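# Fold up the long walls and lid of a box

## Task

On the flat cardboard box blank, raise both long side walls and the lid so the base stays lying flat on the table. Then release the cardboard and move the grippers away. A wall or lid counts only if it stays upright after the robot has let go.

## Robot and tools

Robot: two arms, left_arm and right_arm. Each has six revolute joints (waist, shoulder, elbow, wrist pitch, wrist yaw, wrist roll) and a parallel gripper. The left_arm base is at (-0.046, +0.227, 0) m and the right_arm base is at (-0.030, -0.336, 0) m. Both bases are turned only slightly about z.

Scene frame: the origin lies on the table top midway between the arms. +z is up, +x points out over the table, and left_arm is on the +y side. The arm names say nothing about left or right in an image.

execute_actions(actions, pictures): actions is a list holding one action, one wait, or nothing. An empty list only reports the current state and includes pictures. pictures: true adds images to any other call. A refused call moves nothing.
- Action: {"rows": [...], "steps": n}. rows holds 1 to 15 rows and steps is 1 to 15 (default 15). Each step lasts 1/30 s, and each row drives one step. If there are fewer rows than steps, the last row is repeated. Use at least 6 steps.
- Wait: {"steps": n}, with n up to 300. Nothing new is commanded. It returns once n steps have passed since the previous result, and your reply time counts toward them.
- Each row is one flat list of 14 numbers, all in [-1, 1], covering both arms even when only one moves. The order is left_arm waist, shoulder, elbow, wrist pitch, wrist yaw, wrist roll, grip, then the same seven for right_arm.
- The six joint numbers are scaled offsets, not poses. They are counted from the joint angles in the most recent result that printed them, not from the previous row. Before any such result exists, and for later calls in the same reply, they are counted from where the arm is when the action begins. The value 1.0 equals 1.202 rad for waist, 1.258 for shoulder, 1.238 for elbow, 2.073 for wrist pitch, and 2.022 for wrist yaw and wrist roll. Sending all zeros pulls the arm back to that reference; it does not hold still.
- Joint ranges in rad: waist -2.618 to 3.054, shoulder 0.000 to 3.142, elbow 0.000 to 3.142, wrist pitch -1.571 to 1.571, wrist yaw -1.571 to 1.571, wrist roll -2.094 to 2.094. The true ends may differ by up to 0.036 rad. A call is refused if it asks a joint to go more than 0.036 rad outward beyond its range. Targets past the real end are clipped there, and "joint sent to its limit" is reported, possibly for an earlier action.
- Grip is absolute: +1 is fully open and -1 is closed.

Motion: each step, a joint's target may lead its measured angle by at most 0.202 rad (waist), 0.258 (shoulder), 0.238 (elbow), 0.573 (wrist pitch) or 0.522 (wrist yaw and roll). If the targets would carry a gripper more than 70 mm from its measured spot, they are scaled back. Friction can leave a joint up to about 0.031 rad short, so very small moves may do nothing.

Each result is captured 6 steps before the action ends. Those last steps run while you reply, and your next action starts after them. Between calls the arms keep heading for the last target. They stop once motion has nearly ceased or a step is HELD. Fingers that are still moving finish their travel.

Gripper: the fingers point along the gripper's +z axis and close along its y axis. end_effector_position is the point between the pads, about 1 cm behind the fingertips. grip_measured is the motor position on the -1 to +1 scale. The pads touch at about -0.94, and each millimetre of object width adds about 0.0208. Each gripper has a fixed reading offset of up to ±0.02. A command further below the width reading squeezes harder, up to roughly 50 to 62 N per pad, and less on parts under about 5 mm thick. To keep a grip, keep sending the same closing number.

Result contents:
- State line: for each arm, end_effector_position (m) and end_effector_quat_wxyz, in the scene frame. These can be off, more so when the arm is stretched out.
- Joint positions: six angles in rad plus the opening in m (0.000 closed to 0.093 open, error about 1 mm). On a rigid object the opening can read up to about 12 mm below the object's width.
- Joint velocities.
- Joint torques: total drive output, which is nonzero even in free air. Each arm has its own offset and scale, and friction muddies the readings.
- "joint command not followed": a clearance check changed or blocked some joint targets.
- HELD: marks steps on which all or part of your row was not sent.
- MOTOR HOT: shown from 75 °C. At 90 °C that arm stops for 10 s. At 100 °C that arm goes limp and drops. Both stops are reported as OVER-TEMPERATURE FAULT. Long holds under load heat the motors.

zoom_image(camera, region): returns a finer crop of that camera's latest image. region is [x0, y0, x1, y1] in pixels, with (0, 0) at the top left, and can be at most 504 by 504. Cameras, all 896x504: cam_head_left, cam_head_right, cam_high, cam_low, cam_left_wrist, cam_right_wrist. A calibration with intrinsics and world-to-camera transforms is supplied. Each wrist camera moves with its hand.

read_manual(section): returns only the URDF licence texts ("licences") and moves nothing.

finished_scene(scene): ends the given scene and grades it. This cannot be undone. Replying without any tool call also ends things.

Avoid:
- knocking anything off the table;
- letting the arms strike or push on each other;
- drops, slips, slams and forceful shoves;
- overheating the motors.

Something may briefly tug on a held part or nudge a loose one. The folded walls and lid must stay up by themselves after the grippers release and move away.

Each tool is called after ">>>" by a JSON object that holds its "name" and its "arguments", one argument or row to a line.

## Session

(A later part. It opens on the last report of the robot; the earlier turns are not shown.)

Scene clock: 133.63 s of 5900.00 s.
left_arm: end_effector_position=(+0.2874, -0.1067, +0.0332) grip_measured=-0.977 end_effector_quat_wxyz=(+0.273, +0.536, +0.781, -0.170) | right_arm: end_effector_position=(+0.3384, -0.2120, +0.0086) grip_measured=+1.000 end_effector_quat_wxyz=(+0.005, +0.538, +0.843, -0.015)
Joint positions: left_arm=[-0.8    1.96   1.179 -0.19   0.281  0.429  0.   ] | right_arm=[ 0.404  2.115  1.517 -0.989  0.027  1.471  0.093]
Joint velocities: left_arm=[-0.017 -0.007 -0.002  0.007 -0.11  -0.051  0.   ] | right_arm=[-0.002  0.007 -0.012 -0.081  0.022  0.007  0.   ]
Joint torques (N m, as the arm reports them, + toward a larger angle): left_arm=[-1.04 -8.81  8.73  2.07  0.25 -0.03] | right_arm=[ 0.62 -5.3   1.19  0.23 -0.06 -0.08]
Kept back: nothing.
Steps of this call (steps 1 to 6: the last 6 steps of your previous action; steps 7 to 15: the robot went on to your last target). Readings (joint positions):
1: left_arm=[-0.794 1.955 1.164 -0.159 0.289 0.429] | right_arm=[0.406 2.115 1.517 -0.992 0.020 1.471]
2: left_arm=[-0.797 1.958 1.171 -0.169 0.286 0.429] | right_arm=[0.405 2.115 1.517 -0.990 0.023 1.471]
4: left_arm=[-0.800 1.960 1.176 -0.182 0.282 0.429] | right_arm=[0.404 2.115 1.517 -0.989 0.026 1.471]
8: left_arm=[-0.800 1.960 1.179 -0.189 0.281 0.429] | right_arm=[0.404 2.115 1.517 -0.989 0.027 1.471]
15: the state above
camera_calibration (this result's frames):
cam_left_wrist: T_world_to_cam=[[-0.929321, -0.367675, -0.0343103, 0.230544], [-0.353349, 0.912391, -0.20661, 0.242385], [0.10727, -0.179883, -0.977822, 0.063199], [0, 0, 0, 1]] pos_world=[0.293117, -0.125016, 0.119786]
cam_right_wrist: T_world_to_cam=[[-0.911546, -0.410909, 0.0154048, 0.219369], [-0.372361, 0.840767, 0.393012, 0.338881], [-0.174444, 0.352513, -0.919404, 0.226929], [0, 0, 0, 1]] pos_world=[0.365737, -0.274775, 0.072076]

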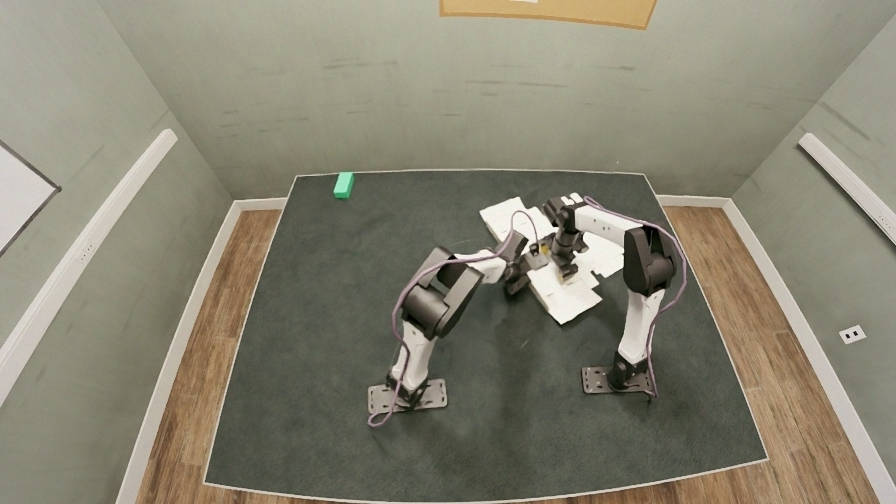

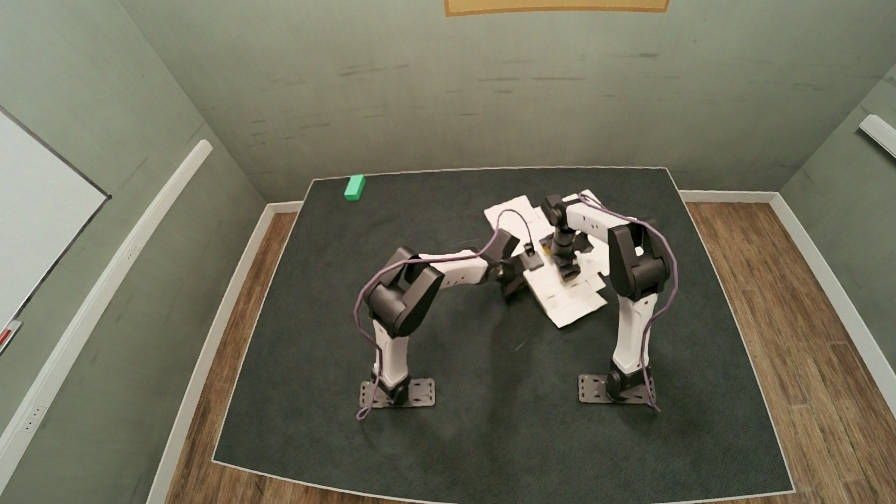

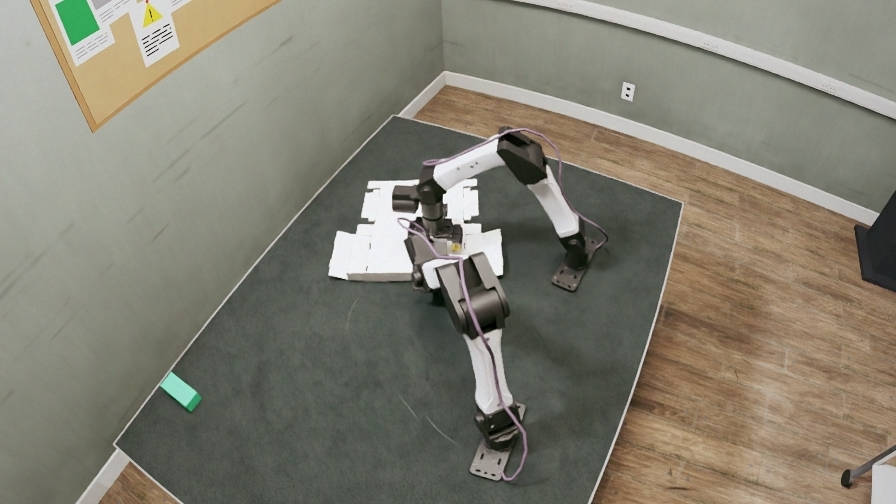

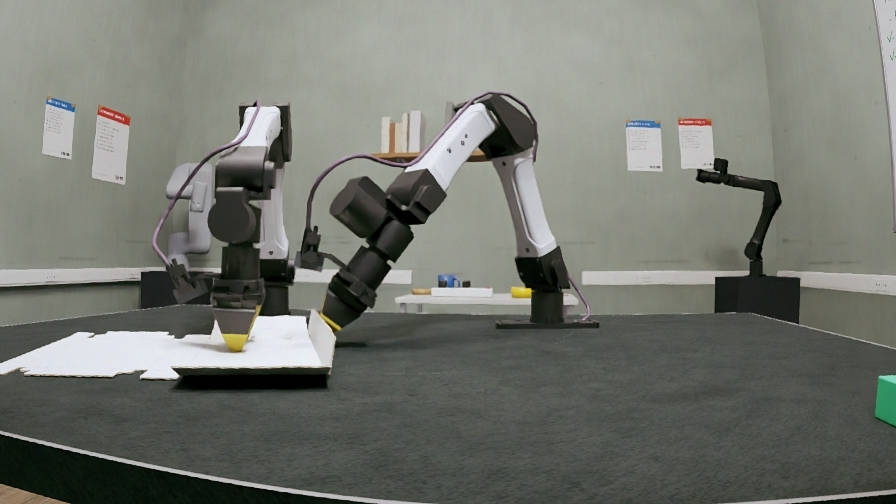

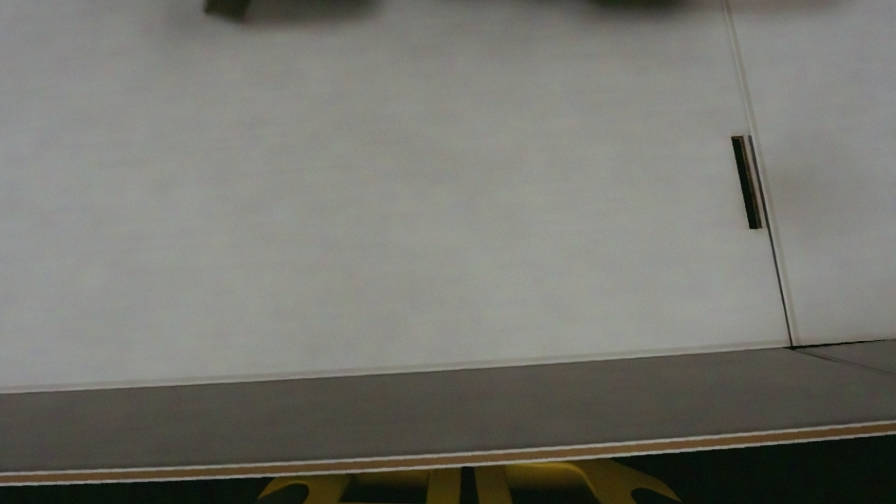

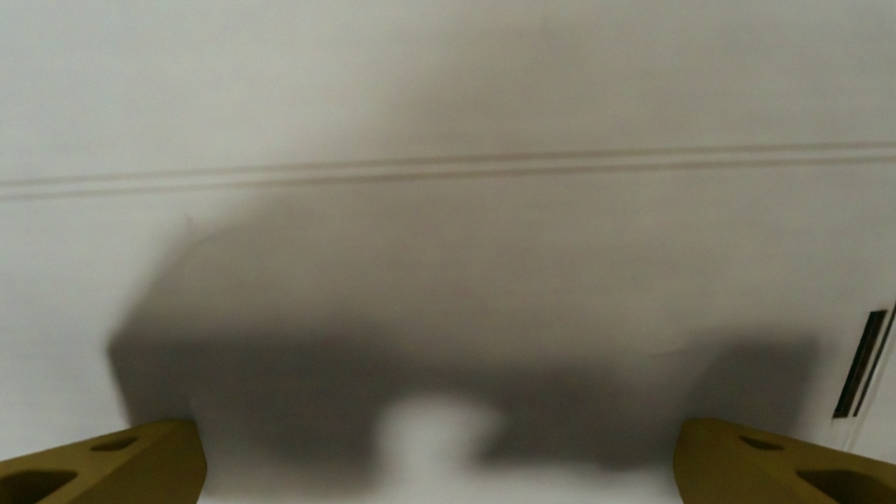

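>>> {"name": "execute_actions", "arguments": {
  "actions": [
    {"rows": [[-0.01,0.01,0.01,0,0,-0.15,-1, 0,0.07,-0.06,0,0,0,1],[-0.01,0.01,0.01,0,0,-0.3,-1, 0,0.07,-0.06,0,0,0,1],[-0.01,0.01,0.01,0,0,-0.45,-1, 0,0.07,-0.06,0,0,0,1],[-0.01,0.01,0.01,0,0,-0.6,-1, 0,0.07,-0.06,0,0,0,1],[-0.01,0.01,0.01,0,0,-0.777,-1, 0,0.07,-0.06,0,0,0,1]], "steps": 15}
  ]
}}

>>> {"name": "execute_actions", "arguments": {
  "actions": [
    {"steps": 20}
  ],
  "pictures": true
}}

Scene clock: 135.70 s of 5900.00 s.
left_arm: end_effector_position=(+0.2788, -0.1079, +0.0300) grip_measured=-0.977 end_effector_quat_wxyz=(+0.167, +0.180, +0.933, -0.263) | right_arm: end_effector_position=(+0.3383, -0.2123, +0.0077) grip_measured=+1.000 end_effector_quat_wxyz=(+0.006, +0.538, +0.843, -0.015)
Joint positions: left_arm=[-0.812  1.96   1.179 -0.216  0.286 -0.402  0.   ] | right_arm=[ 0.404  2.116  1.514 -0.986  0.028  1.471  0.093]
Joint velocities: left_arm=[-0.002 -0.012  0.002  0.022  0.037 -2.777  0.   ] | right_arm=[-0.007  0.007 -0.002 -0.066 -0.022 -0.022  0.   ]
Joint torques (N m, as the arm reports them, + toward a larger angle): left_arm=[ 0.11 -8.99  7.14  2.01  0.08 -0.12] | right_arm=[ 0.44 -4.3   0.41  0.27  0.08 -0.08]
Steps of this call (steps 1 to 15: the robot went on to your last target; steps 16 to 53: nothing new was sent; steps 54 to 62: the first 9 steps of this action). Readings (joint positions):
54: left_arm=[-0.800 1.960 1.179 -0.194 0.281 0.382] | right_arm=[0.404 2.116 1.515 -0.987 0.027 1.471]
55: left_arm=[-0.800 1.960 1.179 -0.200 0.281 0.289] | right_arm=[0.404 2.116 1.514 -0.987 0.028 1.471]
57: left_arm=[-0.804 1.960 1.179 -0.206 0.283 0.091] | right_arm=[0.404 2.116 1.514 -0.986 0.028 1.471]
61: left_arm=[-0.811 1.960 1.179 -0.215 0.286 -0.303] | right_arm=[0.404 2.116 1.514 -0.986 0.028 1.471]
62: the state above

Scene clock: 136.37 s of 5900.00 s.
left_arm: end_effector_position=(+0.2780, -0.1081, +0.0299) grip_measured=-0.977 end_effector_quat_wxyz=(+0.061, -0.160, +0.937, -0.305) | right_arm: end_effector_position=(+0.3383, -0.2123, +0.0077) grip_measured=+1.000 end_effector_quat_wxyz=(+0.006, +0.538, +0.843, -0.015)
Joint positions: left_arm=[-0.812  1.96   1.179 -0.218  0.291 -1.123  0.   ] | right_arm=[ 0.404  2.116  1.514 -0.986  0.028  1.471  0.093]
Joint velocities: left_arm=[ 0.007 -0.002  0.007 -0.051 -0.037 -0.037  0.   ] | right_arm=[-0.002  0.002  0.012 -0.007 -0.037 -0.022  0.   ]
Joint torques (N m, as the arm reports them, + toward a larger angle): left_arm=[ 0.04 -9.07  7.01  1.91  0.05 -0.11] | right_arm=[ 0.44 -4.29  0.42  0.26  0.07 -0.08]
Kept back: nothing.
Steps of this call (steps 1 to 6: the last 6 steps of your previous action; steps 7 to 20: the robot went on to your last target). Readings (joint positions):
1: left_arm=[-0.812 1.960 1.179 -0.217 0.287 -0.500] | right_arm=[0.404 2.116 1.514 -0.986 0.028 1.471]
2: left_arm=[-0.812 1.960 1.179 -0.218 0.287 -0.599] | right_arm=[0.404 2.116 1.514 -0.986 0.028 1.471]
4: left_arm=[-0.812 1.960 1.179 -0.218 0.288 -0.785] | right_arm=[0.404 2.116 1.514 -0.986 0.028 1.471]
8: left_arm=[-0.812 1.960 1.179 -0.218 0.290 -0.991] | right_arm=[0.404 2.116 1.514 -0.986 0.028 1.471]
20: the state above
camera_calibration (this result's frames):
cam_left_wrist: T_world_to_cam=[[0.259966, -0.767013, 0.586607, -0.171133], [-0.941042, -0.0650576, 0.331975, 0.281246], [-0.216466, -0.638324, -0.738705, 0.0940245], [0, 0, 0, 1]] pos_world=[0.329506, -0.0529457, 0.0764774]
cam_right_wrist: T_world_to_cam=[[-0.911538, -0.410908, 0.0158856, 0.219135], [-0.372384, 0.841233, 0.391992, 0.339512], [-0.174436, 0.3514, -0.919832, 0.225923], [0, 0, 0, 1]] pos_world=[0.365588, -0.274954, 0.071244]

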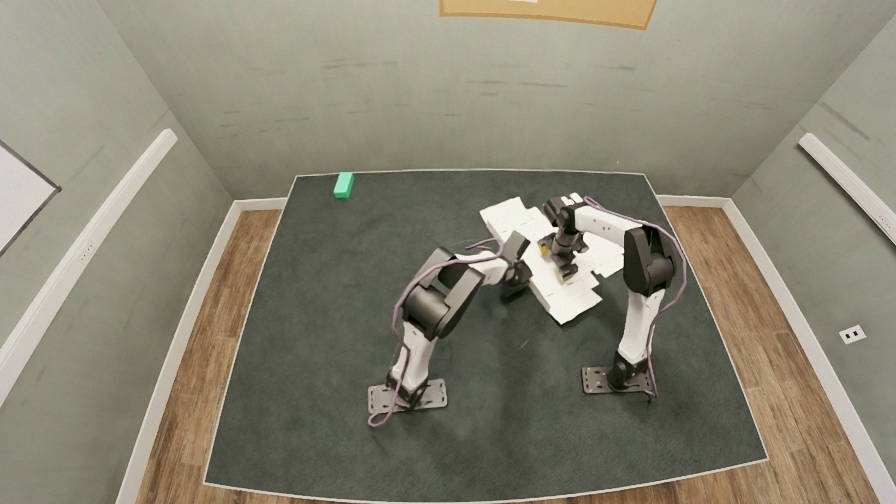

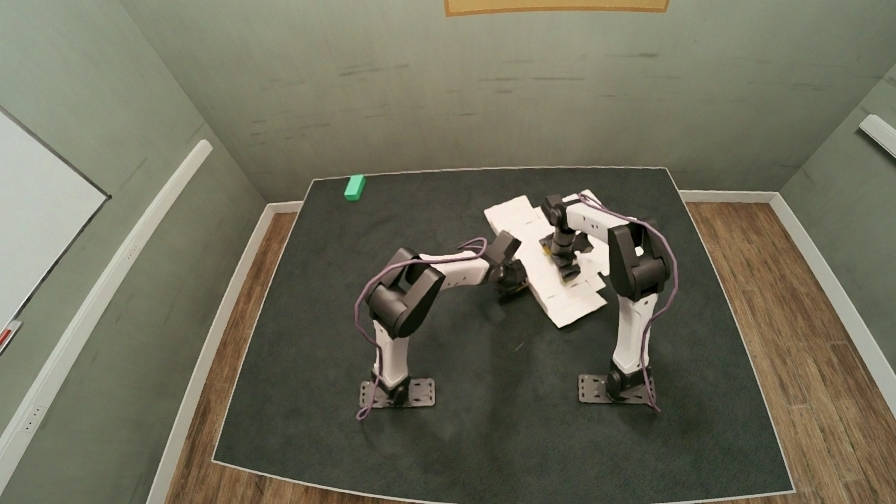

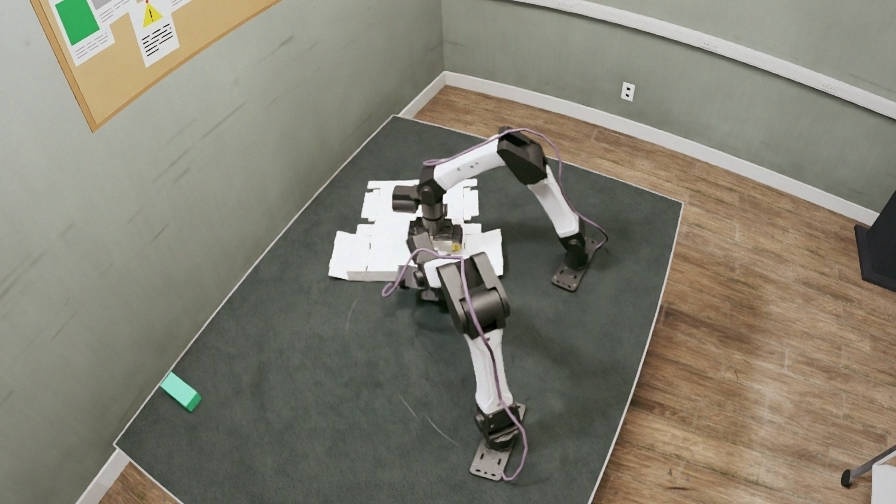

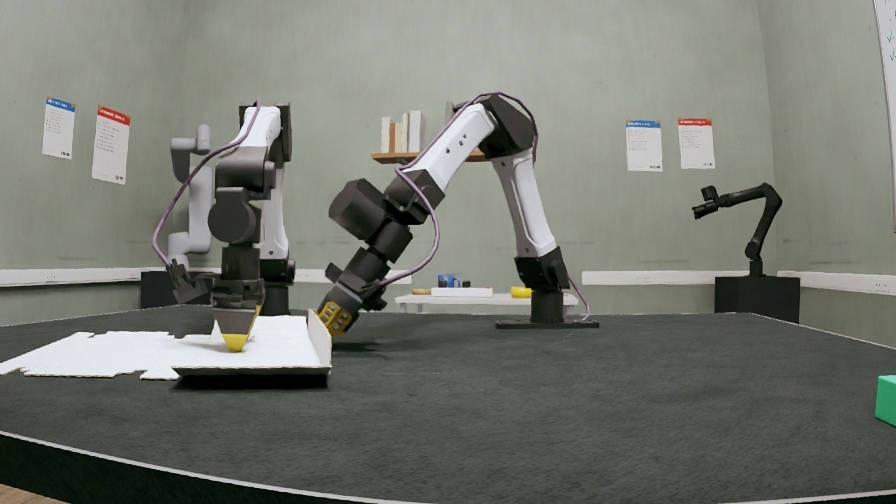

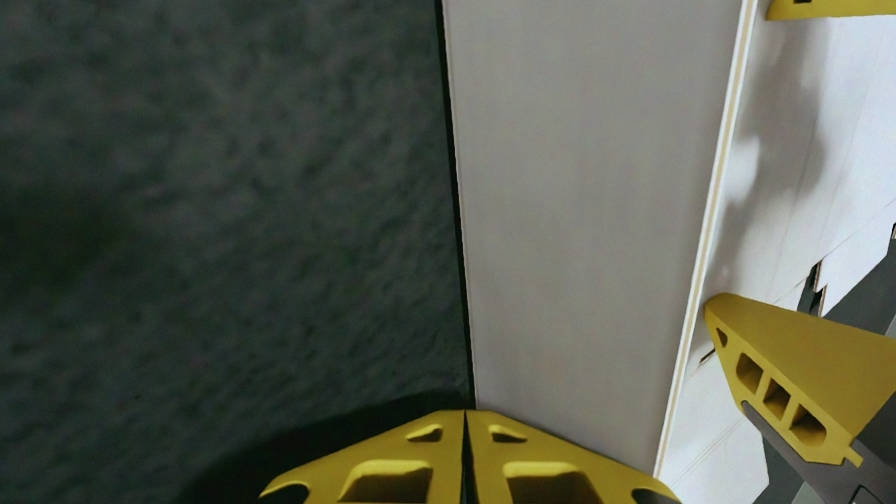

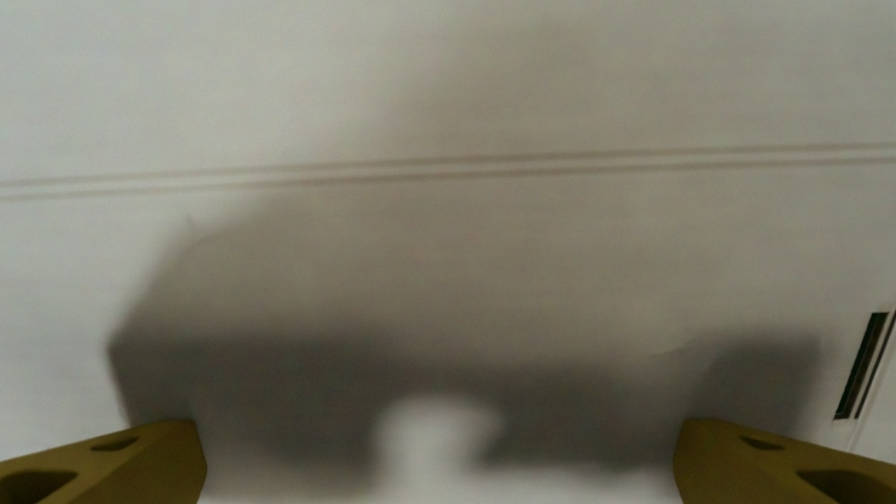

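>>> {"name": "execute_actions", "arguments": {
  "actions": [
    {"rows": [[-0.005,0.008,0.02,-0.005,0,0,-1, 0,0.07,-0.06,0,0,0,1],[-0.01,0.016,0.04,-0.01,0,0,-1, 0,0.07,-0.06,0,0,0,1],[-0.015,0.025,0.06,-0.015,0,0,-1, 0,0.07,-0.06,0,0,0,1],[-0.02,0.033,0.078,-0.021,0,0,-1, 0,0.07,-0.06,0,0,0,1],[-0.023,0.037,0.085,-0.021,0,0,-1, 0,0.07,-0.06,0,0,0,1],[-0.026,0.047,0.093,-0.021,0,0,-1, 0,0.07,-0.06,0,0,0,1],[-0.028,0.057,0.10,-0.021,0,0,-1, 0,0.07,-0.06,0,0,0,1],[-0.03,0.067,0.108,-0.021,0,0,-1, 0,0.07,-0.06,0,0,0,1],[-0.033,0.077,0.115,-0.02,0,0,-1, 0,0.07,-0.06,0,0,0,1],[-0.035,0.087,0.122,-0.02,0,0,-1, 0,0.07,-0.06,0,0,0,1]], "steps": 15}
  ]
}}

>>> {"name": "execute_actions", "arguments": {
  "actions": [
    {"steps": 15}
  ],
  "pictures": true
}}

Scene clock: 138.37 s of 5900.00 s.
left_arm: end_effector_position=(+0.2831, -0.1212, +0.0285) grip_measured=-0.977 end_effector_quat_wxyz=(+0.053, -0.160, +0.941, -0.293) | right_arm: end_effector_position=(+0.3385, -0.2124, +0.0077) grip_measured=+1.000 end_effector_quat_wxyz=(+0.006, +0.538, +0.843, -0.015)
Joint positions: left_arm=[-0.829  2.017  1.275 -0.285  0.281 -1.131  0.   ] | right_arm=[ 0.404  2.116  1.514 -0.985  0.029  1.471  0.093]
Joint velocities: left_arm=[-0.027  0.232  0.242 -0.11   0.037 -0.007  0.   ] | right_arm=[ 0.007 -0.012 -0.012 -0.037 -0.007 -0.037  0.   ]
Joint torques (N m, as the arm reports them, + toward a larger angle): left_arm=[-1.68 -8.54  8.63  1.97  0.23  0.07] | right_arm=[ 0.4  -4.26  0.15  0.29  0.07 -0.08]
Steps of this call (steps 1 to 30: the robot went on to your last target; steps 31 to 51: nothing new was sent; steps 52 to 60: the first 9 steps of this action). Readings (joint positions):
52: left_arm=[-0.812 1.960 1.179 -0.222 0.291 -1.132] | right_arm=[0.404 2.116 1.514 -0.986 0.028 1.471]
53: left_arm=[-0.812 1.961 1.183 -0.230 0.291 -1.131] | right_arm=[0.404 2.116 1.514 -0.986 0.028 1.471]
55: left_arm=[-0.815 1.970 1.209 -0.255 0.291 -1.131] | right_arm=[0.404 2.116 1.514 -0.986 0.028 1.471]
59: left_arm=[-0.828 2.007 1.266 -0.279 0.281 -1.131] | right_arm=[0.404 2.116 1.514 -0.986 0.028 1.471]
60: the state above

Scene clock: 138.87 s of 5900.00 s.
left_arm: end_effector_position=(+0.2837, -0.1239, +0.0287) grip_measured=-0.977 end_effector_quat_wxyz=(+0.049, -0.159, +0.943, -0.289) | right_arm: end_effector_position=(+0.3402, -0.2139, +0.0078) grip_measured=+1.000 end_effector_quat_wxyz=(+0.012, +0.537, +0.843, -0.017)
Joint positions: left_arm=[-0.833  2.029  1.301 -0.31   0.28  -1.131  0.   ] | right_arm=[ 0.403  2.116  1.514 -0.981  0.039  1.47   0.093]
Joint velocities: left_arm=[ 0.002  0.002  0.007  0.081  0.022 -0.022  0.   ] | right_arm=[-0.007  0.002 -0.017  0.081 -0.037 -0.066  0.   ]
Joint torques (N m, as the arm reports them, + toward a larger angle): left_arm=[-1.71 -7.65  8.56  2.08  0.28  0.08] | right_arm=[ 0.48 -4.23  0.17  0.25 -0.01 -0.06]
Kept back: nothing.
Steps of this call (steps 1 to 6: the last 6 steps of your previous action; steps 7 to 15: the robot went on to your last target). Readings (joint positions):
1: left_arm=[-0.830 2.023 1.285 -0.292 0.281 -1.131] | right_arm=[0.404 2.116 1.514 -0.984 0.032 1.471]
2: left_arm=[-0.832 2.026 1.292 -0.299 0.280 -1.131] | right_arm=[0.404 2.116 1.514 -0.982 0.036 1.471]
4: left_arm=[-0.833 2.029 1.299 -0.306 0.280 -1.131] | right_arm=[0.403 2.116 1.514 -0.981 0.038 1.470]
8: left_arm=[-0.833 2.029 1.301 -0.310 0.280 -1.131] | right_arm=[0.403 2.116 1.514 -0.981 0.039 1.470]
15: the state above
camera_calibration (this result's frames):
cam_left_wrist: T_world_to_cam=[[0.268431, -0.787166, 0.555261, -0.188026], [-0.932195, -0.0669762, 0.355705, 0.282533], [-0.24281, -0.613094, -0.751771, 0.0952626], [0, 0, 0, 1]] pos_world=[0.336979, -0.0706795, 0.0755204]
cam_right_wrist: T_world_to_cam=[[-0.911278, -0.411629, 0.0115987, 0.220019], [-0.376496, 0.844248, 0.381441, 0.343698], [-0.166804, 0.343232, -0.924321, 0.222558], [0, 0, 0, 1]] pos_world=[0.367023, -0.275989, 0.0720624]

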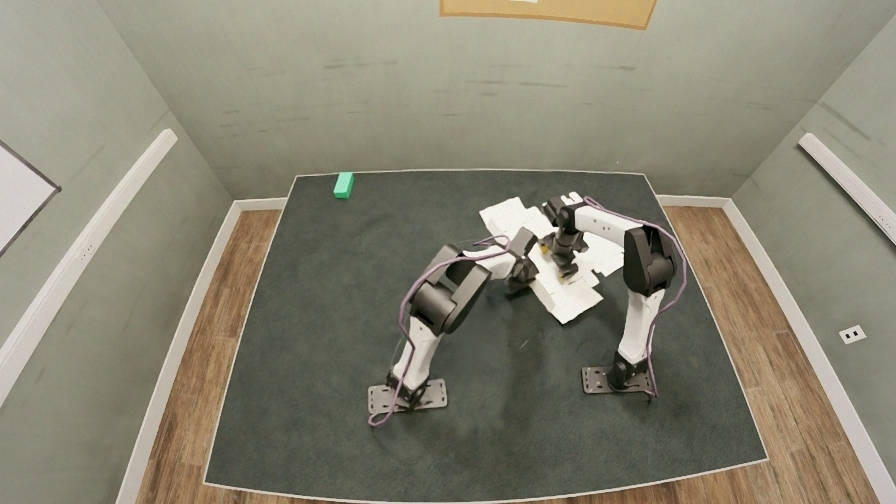

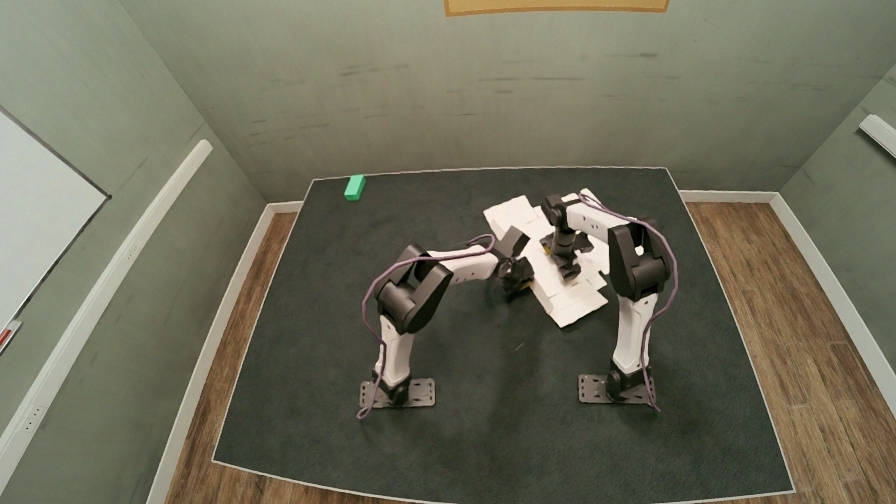

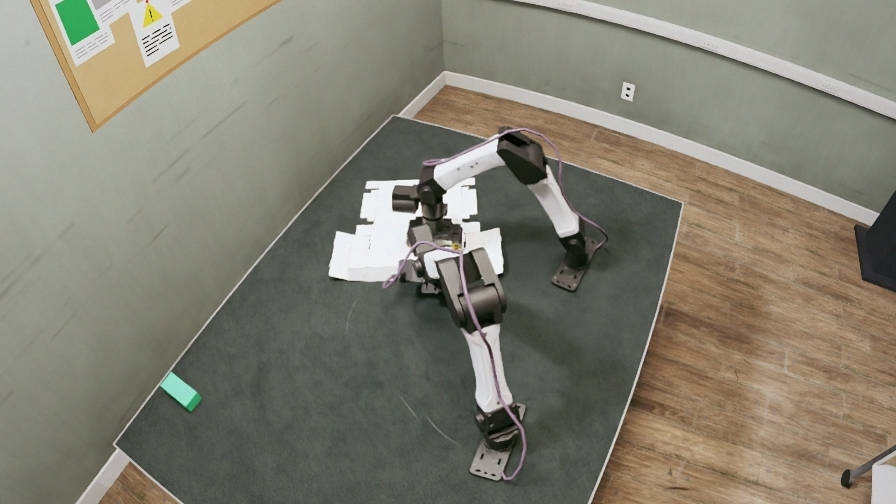

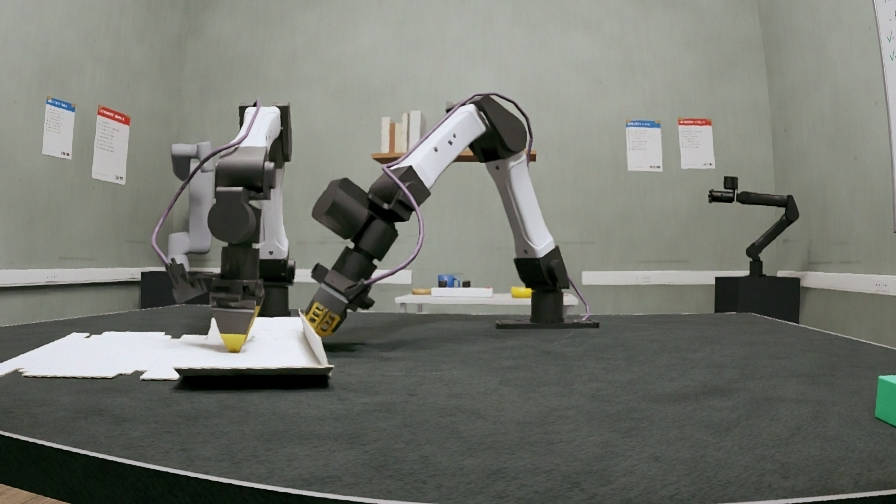

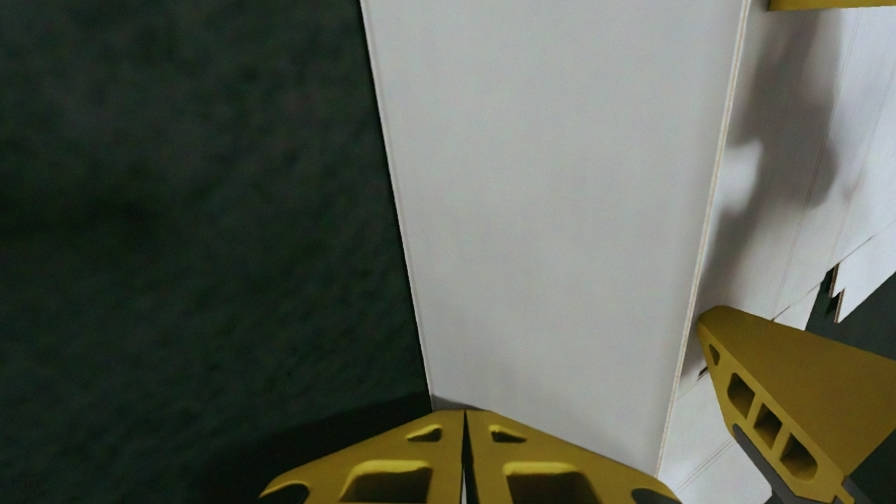

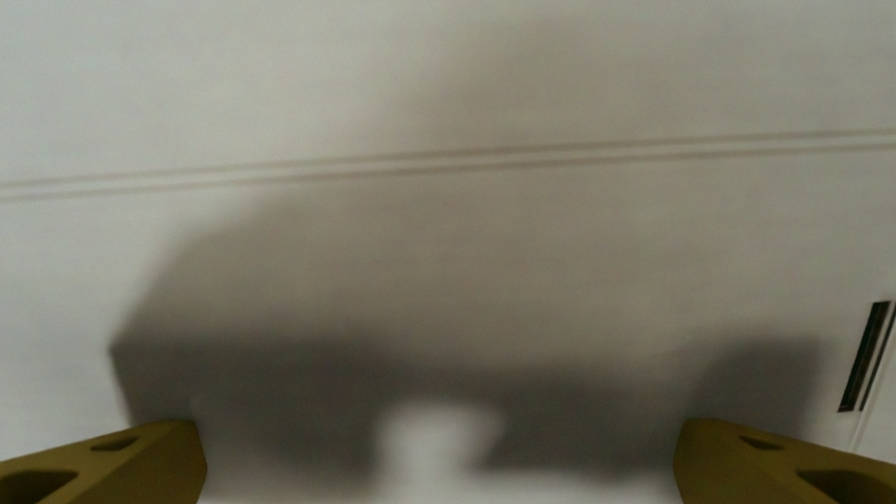

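>>> {"name": "execute_actions", "arguments": {
  "actions": [
    {"rows": [[0,-0.01,0.02,-0.012,0,0,-1, 0,0.07,-0.06,0,0,0,1],[0,-0.015,0.04,-0.024,0,0,-1, 0,0.07,-0.06,0,0,0,1],[-0.005,-0.015,0.055,-0.03,0,0,-1, 0,0.07,-0.06,0,0,0,1],[-0.01,-0.01,0.07,-0.036,0,0,-1, 0,0.07,-0.06,0,0,0,1],[-0.015,0.0,0.08,-0.04,0,0,-1, 0,0.07,-0.06,0,0,0,1],[-0.02,0.01,0.09,-0.042,0,0,-1, 0,0.07,-0.06,0,0,0,1],[-0.025,0.02,0.10,-0.044,0,0,-1, 0,0.07,-0.06,0,0,0,1],[-0.03,0.03,0.11,-0.046,0,0,-1, 0,0.07,-0.06,0,0,0,1]], "steps": 14}
  ]
}}

>>> {"name": "execute_actions", "arguments": {
  "actions": [
    {"steps": 15}
  ],
  "pictures": true
}}

Scene clock: 139.70 s of 5900.00 s.
left_arm: end_effector_position=(+0.2832, -0.1262, +0.0389) grip_measured=-0.977 end_effector_quat_wxyz=(+0.041, -0.160, +0.948, -0.271) | right_arm: end_effector_position=(+0.3404, -0.2140, +0.0078) grip_measured=+1.000 end_effector_quat_wxyz=(+0.012, +0.537, +0.843, -0.017)
Joint positions: left_arm=[-0.841  2.036  1.379 -0.421  0.268 -1.131  0.   ] | right_arm=[ 0.403  2.116  1.514 -0.98   0.04   1.47   0.093]
Joint velocities: left_arm=[-0.105  0.168  0.413 -0.271 -0.212  0.095  0.   ] | right_arm=[-0.002  0.007  0.002  0.051 -0.051 -0.066  0.   ]
Joint torques (N m, as the arm reports them, + toward a larger angle): left_arm=[-1.68 -9.27  9.08  2.11  0.47  0.02] | right_arm=[ 0.4  -4.2   0.2   0.31  0.08 -0.08]
Steps of this call (steps 1 to 15: the robot went on to your last target; steps 16 to 17: nothing new was sent; steps 18 to 25: the first 8 steps of this action). Readings (joint positions):
18: left_arm=[-0.833 2.029 1.301 -0.315 0.279 -1.131] | right_arm=[0.403 2.116 1.514 -0.980 0.039 1.470]
19: left_arm=[-0.832 2.027 1.306 -0.326 0.279 -1.131] | right_arm=[0.403 2.116 1.514 -0.980 0.040 1.470]
21: left_arm=[-0.832 2.027 1.329 -0.359 0.278 -1.131] | right_arm=[0.403 2.116 1.514 -0.980 0.040 1.470]
25: the state above

Scene clock: 140.20 s of 5900.00 s.
left_arm: end_effector_position=(+0.2834, -0.1273, +0.0370) grip_measured=-0.977 end_effector_quat_wxyz=(+0.040, -0.161, +0.951, -0.261) | right_arm: end_effector_position=(+0.3405, -0.2144, +0.0078) grip_measured=+1.000 end_effector_quat_wxyz=(+0.013, +0.536, +0.844, -0.017)
Joint positions: left_arm=[-0.847  2.051  1.404 -0.448  0.254 -1.131  0.   ] | right_arm=[ 0.403  2.116  1.514 -0.98   0.042  1.467  0.093]
Joint velocities: left_arm=[-0.002 -0.012  0.002  0.022 -0.007 -0.037  0.   ] | right_arm=[-0.007  0.002 -0.012 -0.007 -0.022  0.007  0.   ]
Joint torques (N m, as the arm reports them, + toward a larger angle): left_arm=[-1.83 -9.69  8.85  1.89  0.42  0.01] | right_arm=[ 0.43 -4.23  0.21  0.31  0.06 -0.06]
Kept back: nothing.
Steps of this call (steps 1 to 6: the last 6 steps of your previous action; steps 7 to 15: the robot went on to your last target). Readings (joint positions):
1: left_arm=[-0.844 2.042 1.390 -0.429 0.263 -1.131] | right_arm=[0.403 2.116 1.514 -0.980 0.041 1.469]
2: left_arm=[-0.846 2.047 1.396 -0.437 0.258 -1.131] | right_arm=[0.403 2.116 1.514 -0.980 0.041 1.468]
4: left_arm=[-0.847 2.051 1.400 -0.442 0.255 -1.131] | right_arm=[0.403 2.116 1.514 -0.980 0.042 1.468]
8: left_arm=[-0.847 2.051 1.404 -0.448 0.254 -1.131] | right_arm=[0.403 2.116 1.514 -0.980 0.042 1.467]
15: the state above
camera_calibration (this result's frames):
cam_left_wrist: T_world_to_cam=[[0.282105, -0.816453, 0.503807, -0.200958], [-0.921944, -0.0854364, 0.377783, 0.273019], [-0.265399, -0.571056, -0.776826, 0.112098], [0, 0, 0, 1]] pos_world=[0.33815, -0.0767328, 0.0851821]
cam_right_wrist: T_world_to_cam=[[-0.910334, -0.413712, 0.0115854, 0.219298], [-0.378938, 0.84442, 0.37863, 0.345061], [-0.166427, 0.34029, -0.925476, 0.222025], [0, 0, 0, 1]] pos_world=[0.367342, -0.276203, 0.0722872]

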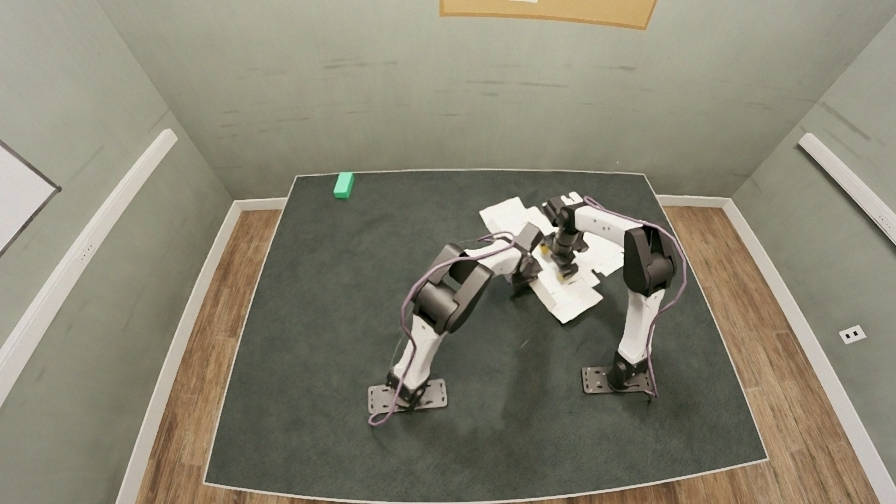

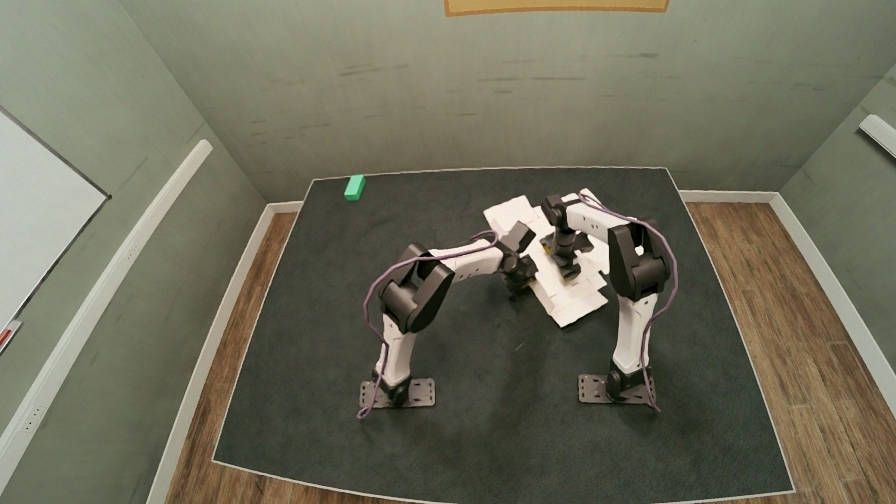

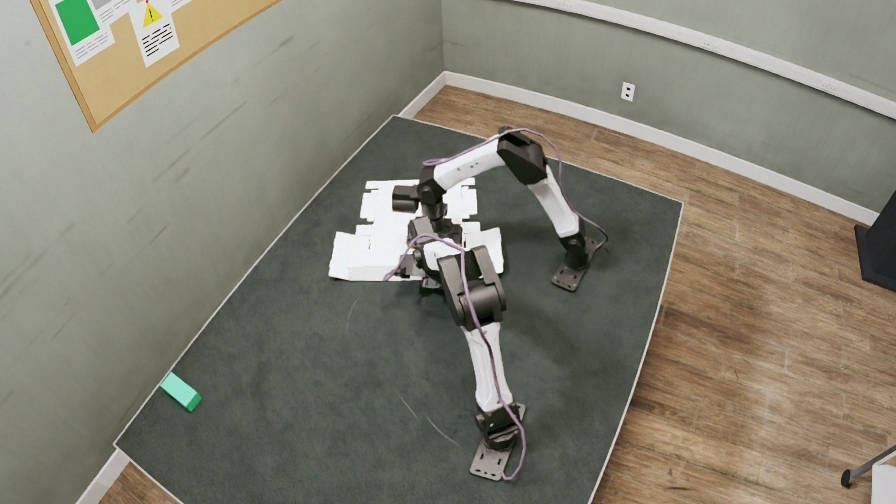

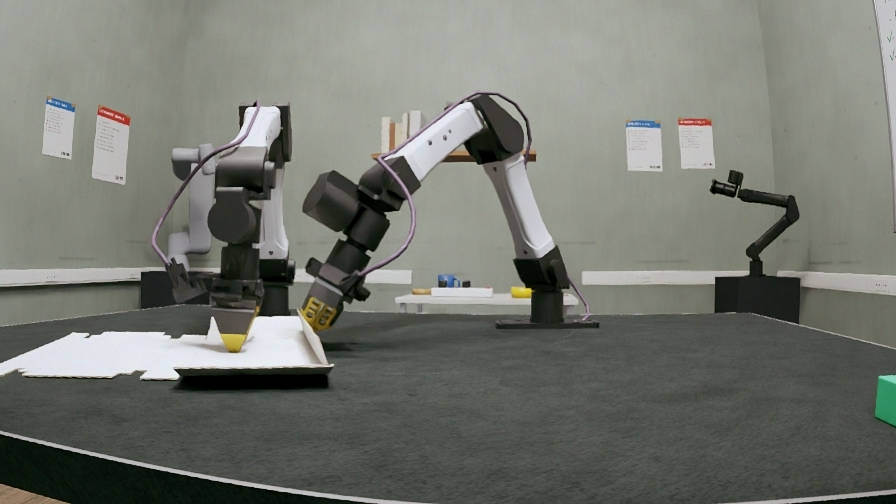

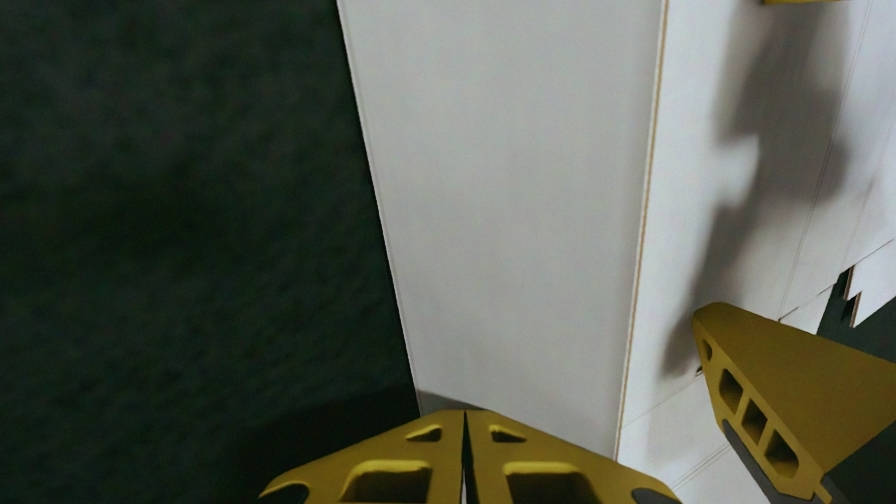

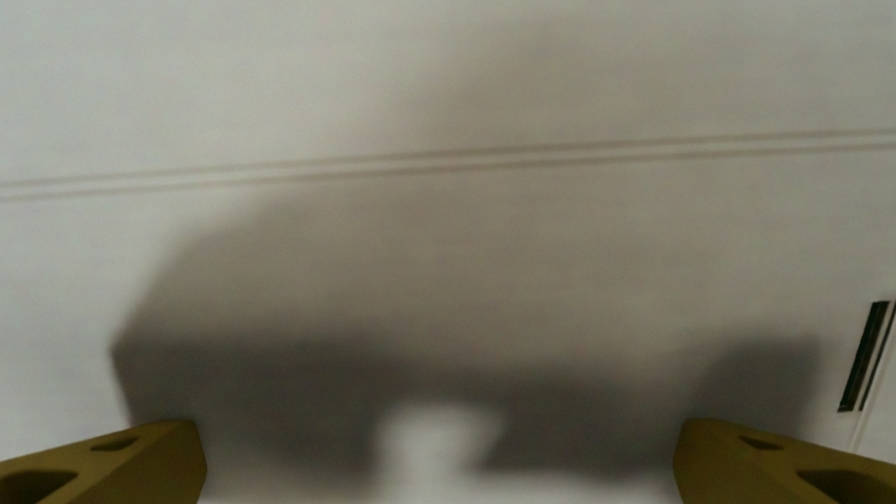

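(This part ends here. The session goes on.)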